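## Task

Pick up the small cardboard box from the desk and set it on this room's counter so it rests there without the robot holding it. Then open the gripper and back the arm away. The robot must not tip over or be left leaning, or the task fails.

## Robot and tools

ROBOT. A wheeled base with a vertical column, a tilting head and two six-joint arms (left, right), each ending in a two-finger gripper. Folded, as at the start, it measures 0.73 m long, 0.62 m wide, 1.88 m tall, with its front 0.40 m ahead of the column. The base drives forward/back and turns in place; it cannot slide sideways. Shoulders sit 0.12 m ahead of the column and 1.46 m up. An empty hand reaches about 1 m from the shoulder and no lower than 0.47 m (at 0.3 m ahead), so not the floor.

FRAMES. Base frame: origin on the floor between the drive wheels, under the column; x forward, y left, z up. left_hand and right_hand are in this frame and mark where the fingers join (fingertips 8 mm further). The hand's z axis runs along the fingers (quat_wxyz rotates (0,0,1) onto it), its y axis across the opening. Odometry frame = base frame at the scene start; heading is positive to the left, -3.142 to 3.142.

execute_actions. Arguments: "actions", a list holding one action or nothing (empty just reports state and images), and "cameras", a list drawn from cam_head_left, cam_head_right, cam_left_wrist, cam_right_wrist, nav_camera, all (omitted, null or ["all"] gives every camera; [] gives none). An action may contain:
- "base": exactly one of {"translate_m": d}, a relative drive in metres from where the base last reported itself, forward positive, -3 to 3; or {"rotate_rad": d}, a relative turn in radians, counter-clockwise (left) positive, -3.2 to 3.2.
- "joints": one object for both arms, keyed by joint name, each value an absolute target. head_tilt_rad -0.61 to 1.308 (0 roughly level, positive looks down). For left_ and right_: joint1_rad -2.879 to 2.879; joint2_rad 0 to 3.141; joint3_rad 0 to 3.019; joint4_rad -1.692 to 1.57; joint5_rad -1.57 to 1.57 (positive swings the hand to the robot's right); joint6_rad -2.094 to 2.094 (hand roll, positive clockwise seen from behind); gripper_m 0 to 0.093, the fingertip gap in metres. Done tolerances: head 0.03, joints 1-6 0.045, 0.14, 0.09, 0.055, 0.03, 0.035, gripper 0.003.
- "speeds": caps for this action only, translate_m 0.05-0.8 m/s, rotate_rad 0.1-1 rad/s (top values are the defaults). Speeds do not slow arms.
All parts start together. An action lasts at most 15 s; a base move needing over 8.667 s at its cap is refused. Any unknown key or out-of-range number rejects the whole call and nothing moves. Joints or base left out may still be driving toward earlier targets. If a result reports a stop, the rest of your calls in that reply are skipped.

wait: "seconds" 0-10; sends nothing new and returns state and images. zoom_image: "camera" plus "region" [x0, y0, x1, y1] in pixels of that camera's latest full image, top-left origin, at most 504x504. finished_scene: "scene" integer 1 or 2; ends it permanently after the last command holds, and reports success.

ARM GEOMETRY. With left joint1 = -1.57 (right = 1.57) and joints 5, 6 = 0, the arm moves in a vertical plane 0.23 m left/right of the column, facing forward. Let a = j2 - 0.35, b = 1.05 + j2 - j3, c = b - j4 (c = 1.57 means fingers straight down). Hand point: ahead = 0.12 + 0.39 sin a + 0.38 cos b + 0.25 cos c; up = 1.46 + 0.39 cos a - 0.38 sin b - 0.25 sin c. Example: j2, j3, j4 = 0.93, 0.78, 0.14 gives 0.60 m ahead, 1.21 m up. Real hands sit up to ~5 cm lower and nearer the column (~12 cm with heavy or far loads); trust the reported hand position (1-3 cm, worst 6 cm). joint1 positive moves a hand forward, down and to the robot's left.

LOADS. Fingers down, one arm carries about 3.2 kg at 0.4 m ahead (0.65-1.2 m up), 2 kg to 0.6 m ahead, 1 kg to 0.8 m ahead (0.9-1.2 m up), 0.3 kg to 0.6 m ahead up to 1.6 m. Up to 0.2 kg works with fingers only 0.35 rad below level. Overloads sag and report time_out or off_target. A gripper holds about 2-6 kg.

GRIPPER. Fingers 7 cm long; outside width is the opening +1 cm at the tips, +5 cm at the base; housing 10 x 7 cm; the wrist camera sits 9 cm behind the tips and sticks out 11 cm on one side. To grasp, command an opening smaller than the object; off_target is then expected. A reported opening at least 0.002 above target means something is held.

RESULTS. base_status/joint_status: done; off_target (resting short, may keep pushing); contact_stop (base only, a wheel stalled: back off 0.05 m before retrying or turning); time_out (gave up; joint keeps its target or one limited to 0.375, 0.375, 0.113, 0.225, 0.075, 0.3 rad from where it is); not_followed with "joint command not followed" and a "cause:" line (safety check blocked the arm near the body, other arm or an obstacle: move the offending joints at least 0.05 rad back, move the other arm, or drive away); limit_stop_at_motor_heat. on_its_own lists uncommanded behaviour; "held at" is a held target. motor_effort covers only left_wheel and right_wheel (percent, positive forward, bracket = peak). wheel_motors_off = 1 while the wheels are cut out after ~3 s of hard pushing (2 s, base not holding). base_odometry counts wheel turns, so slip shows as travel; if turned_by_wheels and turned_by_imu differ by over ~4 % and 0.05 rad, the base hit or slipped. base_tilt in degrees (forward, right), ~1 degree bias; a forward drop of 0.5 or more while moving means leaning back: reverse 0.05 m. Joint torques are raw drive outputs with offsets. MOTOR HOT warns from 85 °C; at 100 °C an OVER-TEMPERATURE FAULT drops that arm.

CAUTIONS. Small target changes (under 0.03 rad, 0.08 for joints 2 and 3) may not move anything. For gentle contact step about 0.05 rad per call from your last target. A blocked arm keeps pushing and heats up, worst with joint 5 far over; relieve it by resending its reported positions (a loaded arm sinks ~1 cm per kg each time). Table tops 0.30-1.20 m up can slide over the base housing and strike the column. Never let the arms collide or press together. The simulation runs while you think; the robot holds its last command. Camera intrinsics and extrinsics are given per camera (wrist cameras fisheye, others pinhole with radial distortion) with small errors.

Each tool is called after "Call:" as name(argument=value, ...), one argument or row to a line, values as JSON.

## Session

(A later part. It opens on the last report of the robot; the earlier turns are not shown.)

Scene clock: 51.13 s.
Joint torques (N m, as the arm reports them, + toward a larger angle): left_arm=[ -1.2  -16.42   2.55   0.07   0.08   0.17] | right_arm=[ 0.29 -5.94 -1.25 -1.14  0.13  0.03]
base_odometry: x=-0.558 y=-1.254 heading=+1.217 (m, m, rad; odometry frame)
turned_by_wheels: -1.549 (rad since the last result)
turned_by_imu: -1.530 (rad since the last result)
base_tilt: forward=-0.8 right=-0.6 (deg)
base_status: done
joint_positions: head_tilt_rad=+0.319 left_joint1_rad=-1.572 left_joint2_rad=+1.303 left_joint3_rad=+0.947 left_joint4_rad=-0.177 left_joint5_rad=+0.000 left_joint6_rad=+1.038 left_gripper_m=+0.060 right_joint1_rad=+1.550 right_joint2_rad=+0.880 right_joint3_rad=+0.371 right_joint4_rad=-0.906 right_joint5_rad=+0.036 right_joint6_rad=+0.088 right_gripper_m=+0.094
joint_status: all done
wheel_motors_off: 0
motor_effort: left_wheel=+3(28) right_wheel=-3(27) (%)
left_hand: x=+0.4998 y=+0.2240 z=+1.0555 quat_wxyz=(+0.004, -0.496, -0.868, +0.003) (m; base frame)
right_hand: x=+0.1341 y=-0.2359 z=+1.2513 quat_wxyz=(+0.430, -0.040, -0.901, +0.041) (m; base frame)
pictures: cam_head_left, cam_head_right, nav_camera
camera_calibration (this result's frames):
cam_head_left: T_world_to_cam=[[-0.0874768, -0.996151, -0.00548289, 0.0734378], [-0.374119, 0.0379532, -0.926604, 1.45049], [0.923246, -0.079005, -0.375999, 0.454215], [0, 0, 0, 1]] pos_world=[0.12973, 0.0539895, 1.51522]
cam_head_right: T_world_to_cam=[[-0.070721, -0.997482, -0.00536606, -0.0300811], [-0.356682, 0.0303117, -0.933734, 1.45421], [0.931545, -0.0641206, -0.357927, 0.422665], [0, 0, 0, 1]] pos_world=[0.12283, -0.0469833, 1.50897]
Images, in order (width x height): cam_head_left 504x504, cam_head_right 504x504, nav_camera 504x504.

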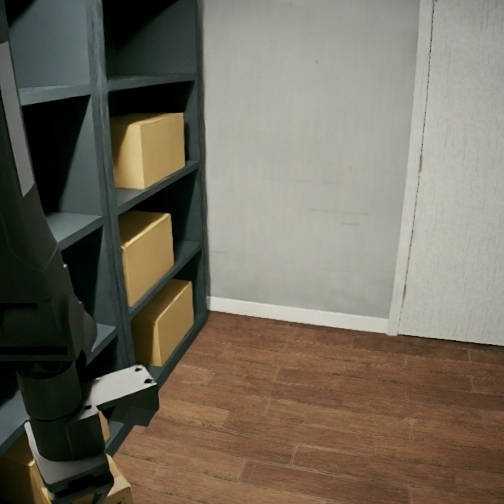

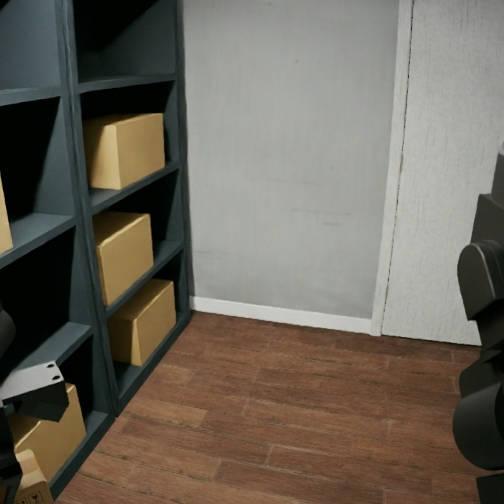

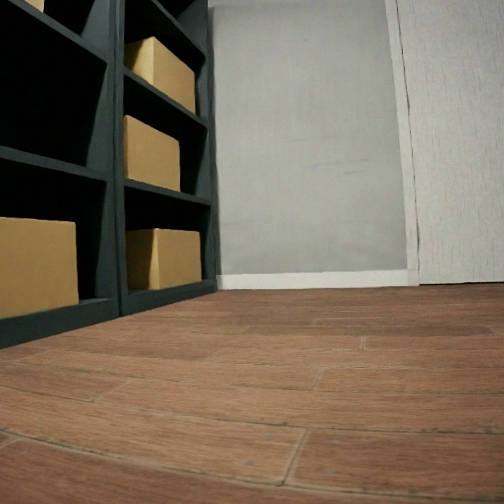

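Call:
execute_actions(
  actions=[
    {"base":{"translate_m":-0.65}},
  ],
  cameras=[],
)

Call:
execute_actions(
  actions=[
    {"base":{"rotate_rad":1.36},"joints":{"head_tilt_rad":0.7}},
  ],
  cameras=["cam_head_left","cam_head_right","nav_camera"],
)

Scene clock: 56.47 s.
Joint torques (N m, as the arm reports them, + toward a larger angle): left_arm=[ -1.29 -16.53   2.7    0.11   0.09   0.18] | right_arm=[ 0.38 -5.86 -1.04 -1.14  0.13  0.02]
base_odometry: x=-0.784 y=-1.864 heading=+1.216 (m, m, rad; odometry frame)
turned_by_wheels: +0.000 (rad since the last result)
turned_by_imu: -0.002 (rad since the last result)
base_tilt: forward=-0.8 right=-0.6 (deg)
base_status: done
joint_positions: head_tilt_rad=+0.319 left_joint1_rad=-1.572 left_joint2_rad=+1.304 left_joint3_rad=+0.945 left_joint4_rad=-0.177 left_joint5_rad=+0.000 left_joint6_rad=+1.038 left_gripper_m=+0.060 right_joint1_rad=+1.550 right_joint2_rad=+0.880 right_joint3_rad=+0.368 right_joint4_rad=-0.906 right_joint5_rad=+0.036 right_joint6_rad=+0.088 right_gripper_m=+0.094
joint_status: not commanded
wheel_motors_off: 0
motor_effort: left_wheel=+0(68) right_wheel=+0(61) (%)
left_hand: x=+0.4981 y=+0.2240 z=+1.0551 quat_wxyz=(+0.005, -0.496, -0.868, +0.003) (m; base frame)
right_hand: x=+0.1324 y=-0.2359 z=+1.2520 quat_wxyz=(+0.431, -0.040, -0.901, +0.041) (m; base frame)
pictures: none
No camera images: the call's "cameras" was empty. Leave "cameras" out to get every camera's image.

Scene clock: 59.20 s.
Joint torques (N m, as the arm reports them, + toward a larger angle): left_arm=[ -1.42 -16.55   2.77   0.21   0.08   0.19] | right_arm=[ 0.37 -5.87 -1.02 -1.16  0.13  0.03]
base_odometry: x=-0.784 y=-1.864 heading=+2.576 (m, m, rad; odometry frame)
turned_by_wheels: +1.359 (rad since the last result)
turned_by_imu: +1.332 (rad since the last result)
base_tilt: forward=-0.8 right=-0.6 (deg)
base_status: done
joint_positions: head_tilt_rad=+0.703 left_joint1_rad=-1.572 left_joint2_rad=+1.304 left_joint3_rad=+0.945 left_joint4_rad=-0.177 left_joint5_rad=+0.000 left_joint6_rad=+1.038 left_gripper_m=+0.060 right_joint1_rad=+1.550 right_joint2_rad=+0.880 right_joint3_rad=+0.368 right_joint4_rad=-0.906 right_joint5_rad=+0.036 right_joint6_rad=+0.088 right_gripper_m=+0.094
joint_status: all done
wheel_motors_off: 0
motor_effort: left_wheel=-4(44) right_wheel=+4(58) (%)
left_hand: x=+0.4981 y=+0.2240 z=+1.0551 quat_wxyz=(+0.005, -0.496, -0.868, +0.003) (m; base frame)
right_hand: x=+0.1324 y=-0.2359 z=+1.2520 quat_wxyz=(+0.431, -0.040, -0.901, +0.041) (m; base frame)
pictures: cam_head_left, cam_head_right, nav_camera
camera_calibration (this result's frames):
cam_head_left: T_world_to_cam=[[-0.0831792, -0.996151, 0.0276308, 0.0222279], [-0.693514, 0.0379532, -0.719443, 1.14744], [0.715625, -0.079005, -0.694002, 0.95432], [0, 0, 0, 1]] pos_world=[0.114677, 0.0539895, 1.4872]
cam_head_right: T_world_to_cam=[[-0.0675957, -0.997482, 0.0214726, -0.0715689], [-0.680009, 0.0303117, -0.732577, 1.16059], [0.730081, -0.0641206, -0.680345, 0.929262], [0, 0, 0, 1]] pos_world=[0.105938, -0.0469833, 1.48398]
Images, in order (width x height): cam_head_left 504x504, cam_head_right 504x504, nav_camera 504x504.

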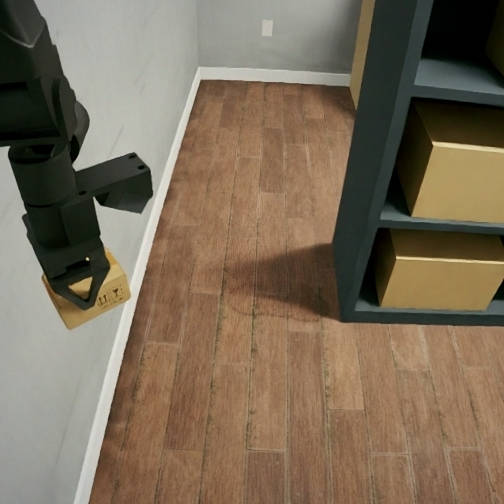

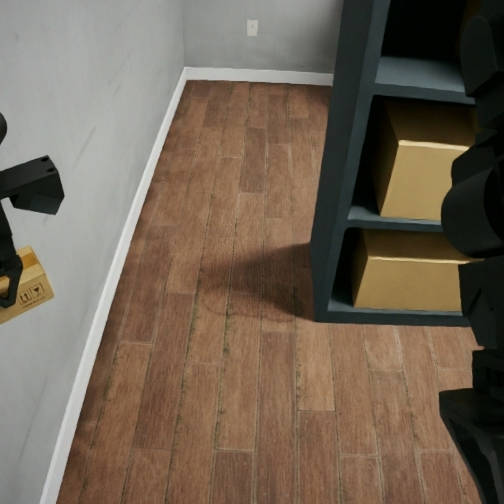

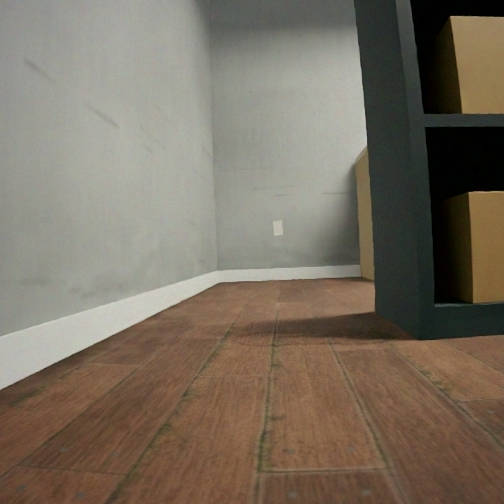

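Call:
execute_actions(
  actions=[
    {"base":{"translate_m":0.95}},
  ],
  cameras=[],
)

Call:
execute_actions(
  actions=[
    {"base":{"rotate_rad":-0.09},"joints":{"head_tilt_rad":0.9}},
  ],
  cameras=["cam_head_left","cam_head_right","nav_camera"],
)

Scene clock: 63.33 s.
Joint torques (N m, as the arm reports them, + toward a larger angle): left_arm=[ -1.22 -16.69   2.31   0.13   0.1    0.19] | right_arm=[ 0.34 -6.05 -1.45 -1.14  0.13  0.03]
base_odometry: x=-1.586 y=-1.355 heading=+2.576 (m, m, rad; odometry frame)
turned_by_wheels: +0.000 (rad since the last result)
turned_by_imu: +0.000 (rad since the last result)
base_tilt: forward=-0.8 right=-0.6 (deg)
base_status: done
joint_positions: head_tilt_rad=+0.703 left_joint1_rad=-1.572 left_joint2_rad=+1.303 left_joint3_rad=+0.949 left_joint4_rad=-0.177 left_joint5_rad=+0.000 left_joint6_rad=+1.038 left_gripper_m=+0.060 right_joint1_rad=+1.550 right_joint2_rad=+0.880 right_joint3_rad=+0.372 right_joint4_rad=-0.906 right_joint5_rad=+0.036 right_joint6_rad=+0.088 right_gripper_m=+0.094
joint_status: not commanded
wheel_motors_off: 0
motor_effort: left_wheel=+1(69) right_wheel=-1(62) (%)
left_hand: x=+0.5013 y=+0.2239 z=+1.0556 quat_wxyz=(+0.003, -0.496, -0.868, +0.002) (m; base frame)
right_hand: x=+0.1347 y=-0.2360 z=+1.2511 quat_wxyz=(+0.429, -0.040, -0.901, +0.041) (m; base frame)
pictures: none
No camera images: the call's "cameras" was empty. Leave "cameras" out to get every camera's image.

Scene clock: 64.30 s.
Joint torques (N m, as the arm reports them, + toward a larger angle): left_arm=[ -1.13 -16.84   2.41   0.08   0.08   0.2 ] | right_arm=[ 0.34 -5.92 -1.35 -1.12  0.13  0.02]
base_odometry: x=-1.586 y=-1.355 heading=+2.488 (m, m, rad; odometry frame)
turned_by_wheels: -0.088 (rad since the last result)
turned_by_imu: -0.085 (rad since the last result)
base_tilt: forward=-0.7 right=-0.6 (deg)
base_status: done
joint_positions: head_tilt_rad=+0.901 left_joint1_rad=-1.572 left_joint2_rad=+1.303 left_joint3_rad=+0.949 left_joint4_rad=-0.177 left_joint5_rad=+0.000 left_joint6_rad=+1.038 left_gripper_m=+0.060 right_joint1_rad=+1.550 right_joint2_rad=+0.880 right_joint3_rad=+0.372 right_joint4_rad=-0.906 right_joint5_rad=+0.036 right_joint6_rad=+0.088 right_gripper_m=+0.094
joint_status: all done
wheel_motors_off: 0
motor_effort: left_wheel=+0(44) right_wheel=-2(51) (%)
left_hand: x=+0.5013 y=+0.2239 z=+1.0556 quat_wxyz=(+0.003, -0.496, -0.868, +0.002) (m; base frame)
right_hand: x=+0.1347 y=-0.2360 z=+1.2511 quat_wxyz=(+0.429, -0.040, -0.901, +0.041) (m; base frame)
pictures: cam_head_left, cam_head_right, nav_camera
camera_calibration (this result's frames):
cam_head_left: T_world_to_cam=[[-0.0761103, -0.996151, 0.0434681, -0.00251494], [-0.821597, 0.0379532, -0.568804, 0.921857], [0.564965, -0.079005, -0.821324, 1.15793], [0, 0, 0, 1]] pos_world=[0.103014, 0.0539895, 1.4755]
cam_head_right: T_world_to_cam=[[-0.0620444, -0.997482, 0.034362, -0.0916961], [-0.810942, 0.0303117, -0.58434, 0.938854], [0.581827, -0.0641206, -0.810781, 1.13755], [0, 0, 0, 1]] pos_world=[0.0938126, -0.0469833, 1.47406]
Images, in order (width x height): cam_head_left 504x504, cam_head_right 504x504, nav_camera 504x504.

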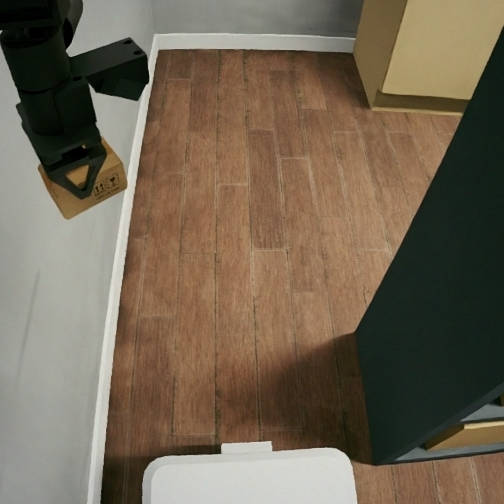

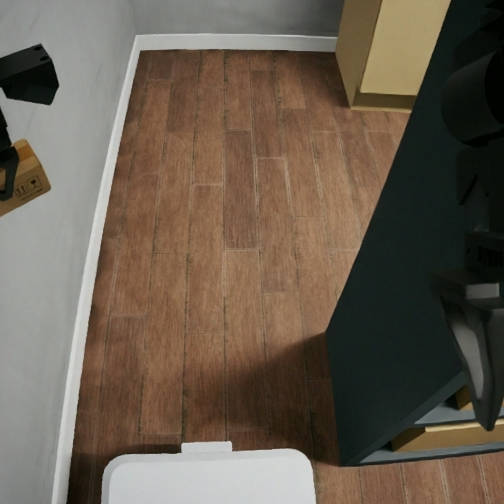

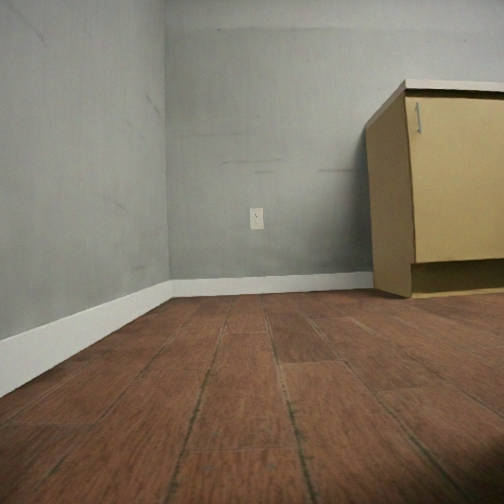

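Call:
execute_actions(
  actions=[
    {"base":{"translate_m":0.85}},
  ],
  cameras=[],
)

Call:
execute_actions(
  actions=[
    {"base":{"rotate_rad":-0.3}},
  ],
  cameras=[],
)

Call:
execute_actions(
  actions=[
    {"base":{"translate_m":0.4}},
  ],
  cameras=[],
)

Call:
execute_actions(
  actions=[
    {"base":{"rotate_rad":-0.6},"joints":{"head_tilt_rad":0.8}},
  ],
  cameras=["cam_head_left","cam_head_right","nav_camera"],
)

Scene clock: 68.53 s.
Joint torques (N m, as the arm reports them, + toward a larger angle): left_arm=[ -1.43 -16.51   2.35   0.16   0.08   0.19] | right_arm=[ 0.39 -6.01 -1.63 -1.13  0.13  0.02]
base_odometry: x=-2.261 y=-0.837 heading=+2.487 (m, m, rad; odometry frame)
turned_by_wheels: -0.001 (rad since the last result)
turned_by_imu: -0.002 (rad since the last result)
base_tilt: forward=-0.8 right=-0.6 (deg)
base_status: done
joint_positions: head_tilt_rad=+0.902 left_joint1_rad=-1.572 left_joint2_rad=+1.302 left_joint3_rad=+0.951 left_joint4_rad=-0.177 left_joint5_rad=+0.000 left_joint6_rad=+1.038 left_gripper_m=+0.060 right_joint1_rad=+1.550 right_joint2_rad=+0.880 right_joint3_rad=+0.373 right_joint4_rad=-0.906 right_joint5_rad=+0.036 right_joint6_rad=+0.088 right_gripper_m=+0.094
joint_status: not commanded
wheel_motors_off: 0
motor_effort: left_wheel=-1(52) right_wheel=+1(76) (%)
left_hand: x=+0.5024 y=+0.2239 z=+1.0559 quat_wxyz=(+0.002, -0.496, -0.868, +0.002) (m; base frame)
right_hand: x=+0.1354 y=-0.2360 z=+1.2509 quat_wxyz=(+0.429, -0.040, -0.902, +0.041) (m; base frame)
pictures: none
No camera images: the call's "cameras" was empty. Leave "cameras" out to get every camera's image.

Scene clock: 70.07 s.
Joint torques (N m, as the arm reports them, + toward a larger angle): left_arm=[ -1.15 -16.74   2.3    0.1    0.09   0.18] | right_arm=[ 0.39 -6.12 -1.57 -1.14  0.13  0.03]
base_odometry: x=-2.261 y=-0.837 heading=+2.188 (m, m, rad; odometry frame)
turned_by_wheels: -0.299 (rad since the last result)
turned_by_imu: -0.288 (rad since the last result)
base_tilt: forward=-0.8 right=-0.6 (deg)
base_status: done
joint_positions: head_tilt_rad=+0.902 left_joint1_rad=-1.572 left_joint2_rad=+1.302 left_joint3_rad=+0.951 left_joint4_rad=-0.177 left_joint5_rad=+0.000 left_joint6_rad=+1.038 left_gripper_m=+0.060 right_joint1_rad=+1.550 right_joint2_rad=+0.880 right_joint3_rad=+0.373 right_joint4_rad=-0.906 right_joint5_rad=+0.036 right_joint6_rad=+0.088 right_gripper_m=+0.094
joint_status: not commanded
wheel_motors_off: 0
motor_effort: left_wheel=+0(45) right_wheel=-2(56) (%)
left_hand: x=+0.5024 y=+0.2239 z=+1.0559 quat_wxyz=(+0.002, -0.496, -0.868, +0.002) (m; base frame)
right_hand: x=+0.1354 y=-0.2360 z=+1.2509 quat_wxyz=(+0.429, -0.040, -0.902, +0.041) (m; base frame)
pictures: none
No camera images: the call's "cameras" was empty. Leave "cameras" out to get every camera's image.

Scene clock: 72.40 s.
Joint torques (N m, as the arm reports them, + toward a larger angle): left_arm=[ -1.33 -16.81   2.43   0.18   0.08   0.18] | right_arm=[ 0.33 -6.01 -1.42 -1.16  0.13  0.02]
base_odometry: x=-2.493 y=-0.511 heading=+2.187 (m, m, rad; odometry frame)
turned_by_wheels: -0.001 (rad since the last result)
turned_by_imu: -0.002 (rad since the last result)
base_tilt: forward=-0.8 right=-0.7 (deg)
base_status: done
joint_positions: head_tilt_rad=+0.902 left_joint1_rad=-1.572 left_joint2_rad=+1.302 left_joint3_rad=+0.950 left_joint4_rad=-0.177 left_joint5_rad=+0.000 left_joint6_rad=+1.038 left_gripper_m=+0.060 right_joint1_rad=+1.550 right_joint2_rad=+0.880 right_joint3_rad=+0.372 right_joint4_rad=-0.906 right_joint5_rad=+0.036 right_joint6_rad=+0.088 right_gripper_m=+0.094
joint_status: not commanded
wheel_motors_off: 0
motor_effort: left_wheel=-1(54) right_wheel=+1(70) (%)
left_hand: x=+0.5016 y=+0.2239 z=+1.0558 quat_wxyz=(+0.003, -0.496, -0.868, +0.002) (m; base frame)
right_hand: x=+0.1347 y=-0.2360 z=+1.2511 quat_wxyz=(+0.429, -0.040, -0.901, +0.041) (m; base frame)
pictures: none
No camera images: the call's "cameras" was empty. Leave "cameras" out to get every camera's image.

Scene clock: 74.27 s.
Joint torques (N m, as the arm reports them, + toward a larger angle): left_arm=[ -1.09 -16.76   2.43   0.16   0.09   0.17] | right_arm=[ 0.3  -5.89 -1.42 -1.18  0.13  0.03]
base_odometry: x=-2.493 y=-0.511 heading=+1.588 (m, m, rad; odometry frame)
turned_by_wheels: -0.599 (rad since the last result)
turned_by_imu: -0.583 (rad since the last result)
base_tilt: forward=-0.8 right=-0.5 (deg)
base_status: done
joint_positions: head_tilt_rad=+0.816 left_joint1_rad=-1.572 left_joint2_rad=+1.302 left_joint3_rad=+0.950 left_joint4_rad=-0.177 left_joint5_rad=+0.000 left_joint6_rad=+1.038 left_gripper_m=+0.060 right_joint1_rad=+1.550 right_joint2_rad=+0.880 right_joint3_rad=+0.372 right_joint4_rad=-0.906 right_joint5_rad=+0.036 right_joint6_rad=+0.088 right_gripper_m=+0.094
joint_status: all done
wheel_motors_off: 0
motor_effort: left_wheel=+3(47) right_wheel=-3(56) (%)
left_hand: x=+0.5016 y=+0.2239 z=+1.0558 quat_wxyz=(+0.003, -0.496, -0.868, +0.002) (m; base frame)
right_hand: x=+0.1347 y=-0.2360 z=+1.2511 quat_wxyz=(+0.429, -0.040, -0.901, +0.041) (m; base frame)
pictures: cam_head_left, cam_head_right, nav_camera
camera_calibration (this result's frames):
cam_head_left: T_world_to_cam=[[-0.0795238, -0.996151, 0.036854, 0.00784141], [-0.770376, 0.0379532, -0.636459, 1.02348], [0.632611, -0.079005, -0.77043, 1.07617], [0, 0, 0, 1]] pos_world=[0.108295, 0.0539895, 1.48023]
cam_head_right: T_world_to_cam=[[-0.064736, -0.997482, 0.0289741, -0.0832642], [-0.758442, 0.0303117, -0.651035, 1.03894], [0.648518, -0.0641206, -0.758494, 1.05369], [0, 0, 0, 1]] pos_world=[0.099249, -0.0469833, 1.47802]
Images, in order (width x height): cam_head_left 504x504, cam_head_right 504x504, nav_camera 504x504.

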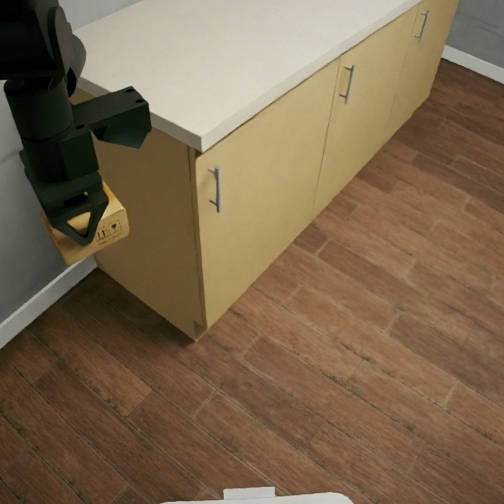

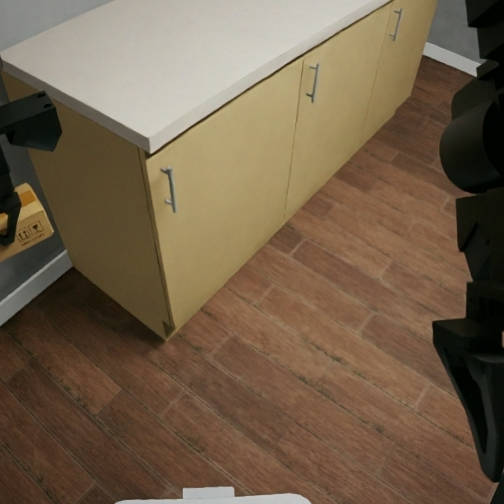

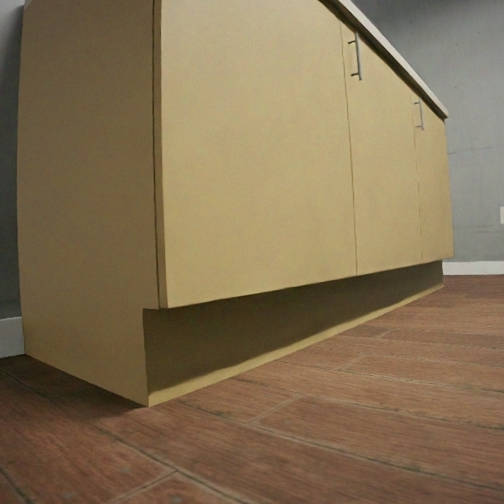

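Call:
execute_actions(
  actions=[
    {"base":{"translate_m":0.4},"joints":{"left_joint2_rad":1.65,"left_joint3_rad":1.88,"left_joint4_rad":-0.74}},
  ],
  cameras=[],
)

Call:
execute_actions(
  actions=[
    {"joints":{"left_joint2_rad":1.74}},
  ],
  cameras=["cam_head_left","cam_left_wrist"],
)

Scene clock: 77.87 s.
Joint torques (N m, as the arm reports them, + toward a larger angle): left_arm=[ -1.18 -24.44   7.42  -0.58   0.11   0.17] | right_arm=[ 0.36 -5.69 -1.34 -1.14  0.13  0.03]
base_odometry: x=-2.499 y=-0.111 heading=+1.587 (m, m, rad; odometry frame)
turned_by_wheels: -0.001 (rad since the last result)
turned_by_imu: -0.002 (rad since the last result)
base_tilt: forward=-0.7 right=-0.6 (deg)
base_status: done
joint_positions: head_tilt_rad=+0.815 left_joint1_rad=-1.572 left_joint2_rad=+1.641 left_joint3_rad=+1.881 left_joint4_rad=-0.726 left_joint5_rad=+0.000 left_joint6_rad=+1.038 left_gripper_m=+0.060 right_joint1_rad=+1.550 right_joint2_rad=+0.880 right_joint3_rad=+0.372 right_joint4_rad=-0.906 right_joint5_rad=+0.036 right_joint6_rad=+0.088 right_gripper_m=+0.094
joint_status: all done
wheel_motors_off: 0
motor_effort: left_wheel=-2(61) right_wheel=+2(70) (%)
left_hand: x=+0.7669 y=+0.2238 z=+1.0389 quat_wxyz=(-0.016, -0.496, -0.868, -0.009) (m; base frame)
right_hand: x=+0.1346 y=-0.2360 z=+1.2512 quat_wxyz=(+0.429, -0.040, -0.901, +0.041) (m; base frame)
pictures: none
No camera images: the call's "cameras" was empty. Leave "cameras" out to get every camera's image.

Scene clock: 78.83 s.
Joint torques (N m, as the arm reports them, + toward a larger angle): left_arm=[ -1.07 -25.69   7.01  -0.81   0.11   0.18] | right_arm=[ 0.37 -6.22 -1.43 -1.15  0.13  0.03]
base_odometry: x=-2.499 y=-0.111 heading=+1.587 (m, m, rad; odometry frame)
turned_by_wheels: +0.000 (rad since the last result)
turned_by_imu: +0.000 (rad since the last result)
base_tilt: forward=-0.8 right=-0.7 (deg)
base_status: not commanded
joint_positions: head_tilt_rad=+0.815 left_joint1_rad=-1.572 left_joint2_rad=+1.760 left_joint3_rad=+1.872 left_joint4_rad=-0.726 left_joint5_rad=+0.000 left_joint6_rad=+1.038 left_gripper_m=+0.060 right_joint1_rad=+1.550 right_joint2_rad=+0.880 right_joint3_rad=+0.372 right_joint4_rad=-0.906 right_joint5_rad=+0.036 right_joint6_rad=+0.088 right_gripper_m=+0.094
joint_status: all done
wheel_motors_off: 0
motor_effort: left_wheel=-2(2) right_wheel=+2(3) (%)
left_hand: x=+0.7082 y=+0.2238 z=+0.9640 quat_wxyz=(+0.039, -0.496, -0.867, +0.023) (m; base frame)
right_hand: x=+0.1346 y=-0.2360 z=+1.2512 quat_wxyz=(+0.429, -0.040, -0.901, +0.041) (m; base frame)
pictures: cam_head_left, cam_left_wrist
camera_calibration (this result's frames):
cam_head_left: T_world_to_cam=[[-0.0795611, -0.996151, 0.0367733, 0.00796748], [-0.769731, 0.0379532, -0.63724, 1.02465], [0.633392, -0.079005, -0.769788, 1.07514], [0, 0, 0, 1]] pos_world=[0.108356, 0.0539895, 1.48029]
cam_left_wrist: T_world_to_cam=[[-0.854819, -0.514211, 0.0697941, 0.655042], [-0.366415, 0.693344, 0.620495, -0.490077], [-0.367457, 0.504838, -0.781098, 1.0237], [0, 0, 0, 1]] pos_world=[0.756537, 0.159819, 1.05798]
Images, in order (width x height): cam_head_left 504x504, cam_left_wrist 504x504.

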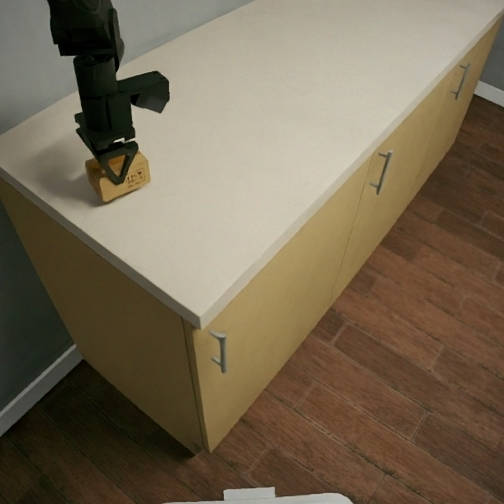

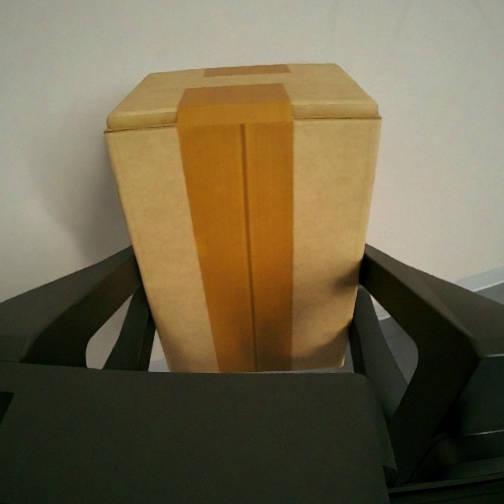

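Near the side edge; swing right a bit while lowering.

Call:
execute_actions(
  actions=[
    {"base":{"rotate_rad":-0.12},"joints":{"left_joint2_rad":1.86,"left_joint3_rad":2.03,"left_joint4_rad":-0.70}},
  ],
  cameras=["cam_head_left"],
)

Scene clock: 80.97 s.
Joint torques (N m, as the arm reports them, + toward a larger angle): left_arm=[ -1.43 -22.86   9.26   0.38   0.18   0.18] | right_arm=[ 0.33 -5.92 -1.35 -1.13  0.13  0.03]
base_odometry: x=-2.499 y=-0.111 heading=+1.468 (m, m, rad; odometry frame)
turned_by_wheels: -0.118 (rad since the last result)
turned_by_imu: -0.114 (rad since the last result)
base_tilt: forward=-0.8 right=-0.6 (deg)
base_status: done
joint_positions: head_tilt_rad=+0.815 left_joint1_rad=-1.568 left_joint2_rad=+1.834 left_joint3_rad=+2.002 left_joint4_rad=-0.713 left_joint5_rad=-0.003 left_joint6_rad=+1.038 left_gripper_m=+0.060 right_joint1_rad=+1.550 right_joint2_rad=+0.880 right_joint3_rad=+0.372 right_joint4_rad=-0.906 right_joint5_rad=+0.036 right_joint6_rad=+0.088 right_gripper_m=+0.094
joint_status: all done
wheel_motors_off: 0
motor_effort: left_wheel=+0(49) right_wheel=-1(56) (%)
left_hand: x=+0.7456 y=+0.2269 z=+0.9482 quat_wxyz=(+0.011, -0.495, -0.869, +0.003) (m; base frame)
right_hand: x=+0.1344 y=-0.2359 z=+1.2513 quat_wxyz=(+0.429, -0.040, -0.901, +0.041) (m; base frame)
pictures: cam_head_left
camera_calibration (this result's frames):
cam_head_left: T_world_to_cam=[[-0.0795611, -0.996151, 0.0367733, 0.00796749], [-0.769731, 0.0379532, -0.63724, 1.02465], [0.633392, -0.079005, -0.769788, 1.07514], [0, 0, 0, 1]] pos_world=[0.108356, 0.0539895, 1.48029]
Images, in order (width x height): cam_head_left 504x504.

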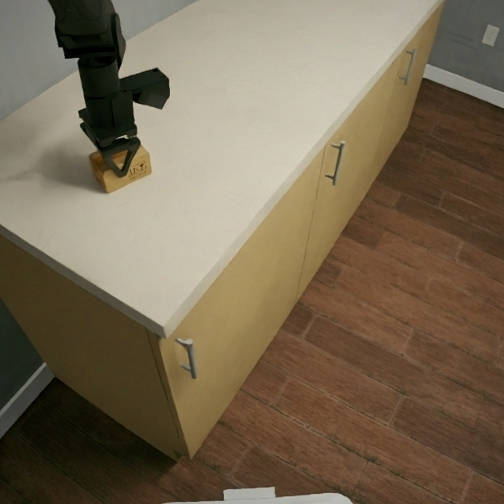

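Torques indicate contact.

Call:
execute_actions(
  actions=[
    {"joints":{"left_gripper_m":0.093}},
  ],
  cameras=[],
)

Call:
execute_actions(
  actions=[
    {"joints":{"left_joint2_rad":1.55,"left_joint3_rad":1.85}},
  ],
  cameras=[],
)

Call:
execute_actions(
  actions=[
    {"base":{"translate_m":-0.2},"joints":{"left_joint2_rad":1.0,"left_joint3_rad":0.8,"left_joint4_rad":-0.3}},
  ],
  cameras=["cam_head_left"],
)

Scene clock: 82.40 s.
Joint torques (N m, as the arm reports them, + toward a larger angle): left_arm=[ -1.35 -23.32   9.26   0.33   0.19   0.17] | right_arm=[ 0.35 -5.89 -1.34 -1.16  0.13  0.03]
base_odometry: x=-2.499 y=-0.111 heading=+1.468 (m, m, rad; odometry frame)
turned_by_wheels: +0.000 (rad since the last result)
turned_by_imu: +0.000 (rad since the last result)
base_tilt: forward=-0.8 right=-0.6 (deg)
base_status: not commanded
joint_positions: head_tilt_rad=+0.815 left_joint1_rad=-1.568 left_joint2_rad=+1.839 left_joint3_rad=+2.002 left_joint4_rad=-0.713 left_joint5_rad=-0.003 left_joint6_rad=+1.038 left_gripper_m=+0.093 right_joint1_rad=+1.550 right_joint2_rad=+0.880 right_joint3_rad=+0.372 right_joint4_rad=-0.906 right_joint5_rad=+0.036 right_joint6_rad=+0.088 right_gripper_m=+0.094
joint_status: all done
wheel_motors_off: 0
motor_effort: left_wheel=+0(1) right_wheel=-2(2) (%)
left_hand: x=+0.7427 y=+0.2269 z=+0.9446 quat_wxyz=(+0.013, -0.495, -0.869, +0.005) (m; base frame)
right_hand: x=+0.1344 y=-0.2359 z=+1.2513 quat_wxyz=(+0.429, -0.040, -0.901, +0.041) (m; base frame)
pictures: none
No camera images: the call's "cameras" was empty. Leave "cameras" out to get every camera's image.

Scene clock: 83.87 s.
Joint torques (N m, as the arm reports them, + toward a larger angle): left_arm=[ -1.38 -24.6    8.8    0.51   0.18   0.17] | right_arm=[ 0.34 -5.81 -1.32 -1.13  0.13  0.03]
base_odometry: x=-2.499 y=-0.111 heading=+1.469 (m, m, rad; odometry frame)
turned_by_wheels: +0.000 (rad since the last result)
turned_by_imu: +0.000 (rad since the last result)
base_tilt: forward=-0.8 right=-0.6 (deg)
base_status: not commanded
joint_positions: head_tilt_rad=+0.815 left_joint1_rad=-1.568 left_joint2_rad=+1.542 left_joint3_rad=+1.840 left_joint4_rad=-0.712 left_joint5_rad=-0.003 left_joint6_rad=+1.038 left_gripper_m=+0.093 right_joint1_rad=+1.550 right_joint2_rad=+0.880 right_joint3_rad=+0.372 right_joint4_rad=-0.906 right_joint5_rad=+0.036 right_joint6_rad=+0.088 right_gripper_m=+0.094
joint_status: all done
wheel_motors_off: 0
motor_effort: left_wheel=+2(3) right_wheel=-3(3) (%)
left_hand: x=+0.7888 y=+0.2266 z=+1.0927 quat_wxyz=(-0.047, -0.495, -0.867, -0.029) (m; base frame)
right_hand: x=+0.1344 y=-0.2359 z=+1.2513 quat_wxyz=(+0.429, -0.040, -0.901, +0.041) (m; base frame)
pictures: none
No camera images: the call's "cameras" was empty. Leave "cameras" out to get every camera's image.

Scene clock: 85.57 s.
Joint torques (N m, as the arm reports them, + toward a larger angle): left_arm=[ -1.47 -15.13   4.96   0.09   0.18   0.17] | right_arm=[ 0.34 -5.85 -1.04 -1.16  0.13  0.03]
base_odometry: x=-2.520 y=-0.310 heading=+1.467 (m, m, rad; odometry frame)
turned_by_wheels: -0.002 (rad since the last result)
turned_by_imu: -0.002 (rad since the last result)
base_tilt: forward=-0.8 right=-0.7 (deg)
base_status: done
joint_positions: head_tilt_rad=+0.815 left_joint1_rad=-1.568 left_joint2_rad=+1.013 left_joint3_rad=+0.782 left_joint4_rad=-0.308 left_joint5_rad=-0.003 left_joint6_rad=+1.038 left_gripper_m=+0.093 right_joint1_rad=+1.550 right_joint2_rad=+0.880 right_joint3_rad=+0.368 right_joint4_rad=-0.906 right_joint5_rad=+0.036 right_joint6_rad=+0.088 right_gripper_m=+0.094
joint_status: all done
wheel_motors_off: 0
motor_effort: left_wheel=-2(70) right_wheel=+1(80) (%)
left_hand: x=+0.4683 y=+0.2261 z=+1.1469 quat_wxyz=(+0.008, -0.496, -0.868, +0.002) (m; base frame)
right_hand: x=+0.1328 y=-0.2359 z=+1.2518 quat_wxyz=(+0.431, -0.040, -0.901, +0.041) (m; base frame)
pictures: cam_head_left
camera_calibration (this result's frames):
cam_head_left: T_world_to_cam=[[-0.0795612, -0.996151, 0.0367731, 0.00796781], [-0.769729, 0.0379532, -0.637242, 1.02466], [0.633394, -0.079005, -0.769786, 1.07514], [0, 0, 0, 1]] pos_world=[0.108356, 0.0539895, 1.48029]
Images, in order (width x height): cam_head_left 504x504.

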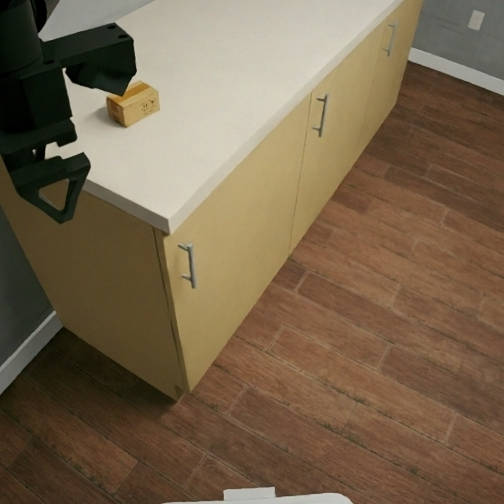

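Call:
finished_scene(
  scene=1,
)

The scene is finished: the task was done.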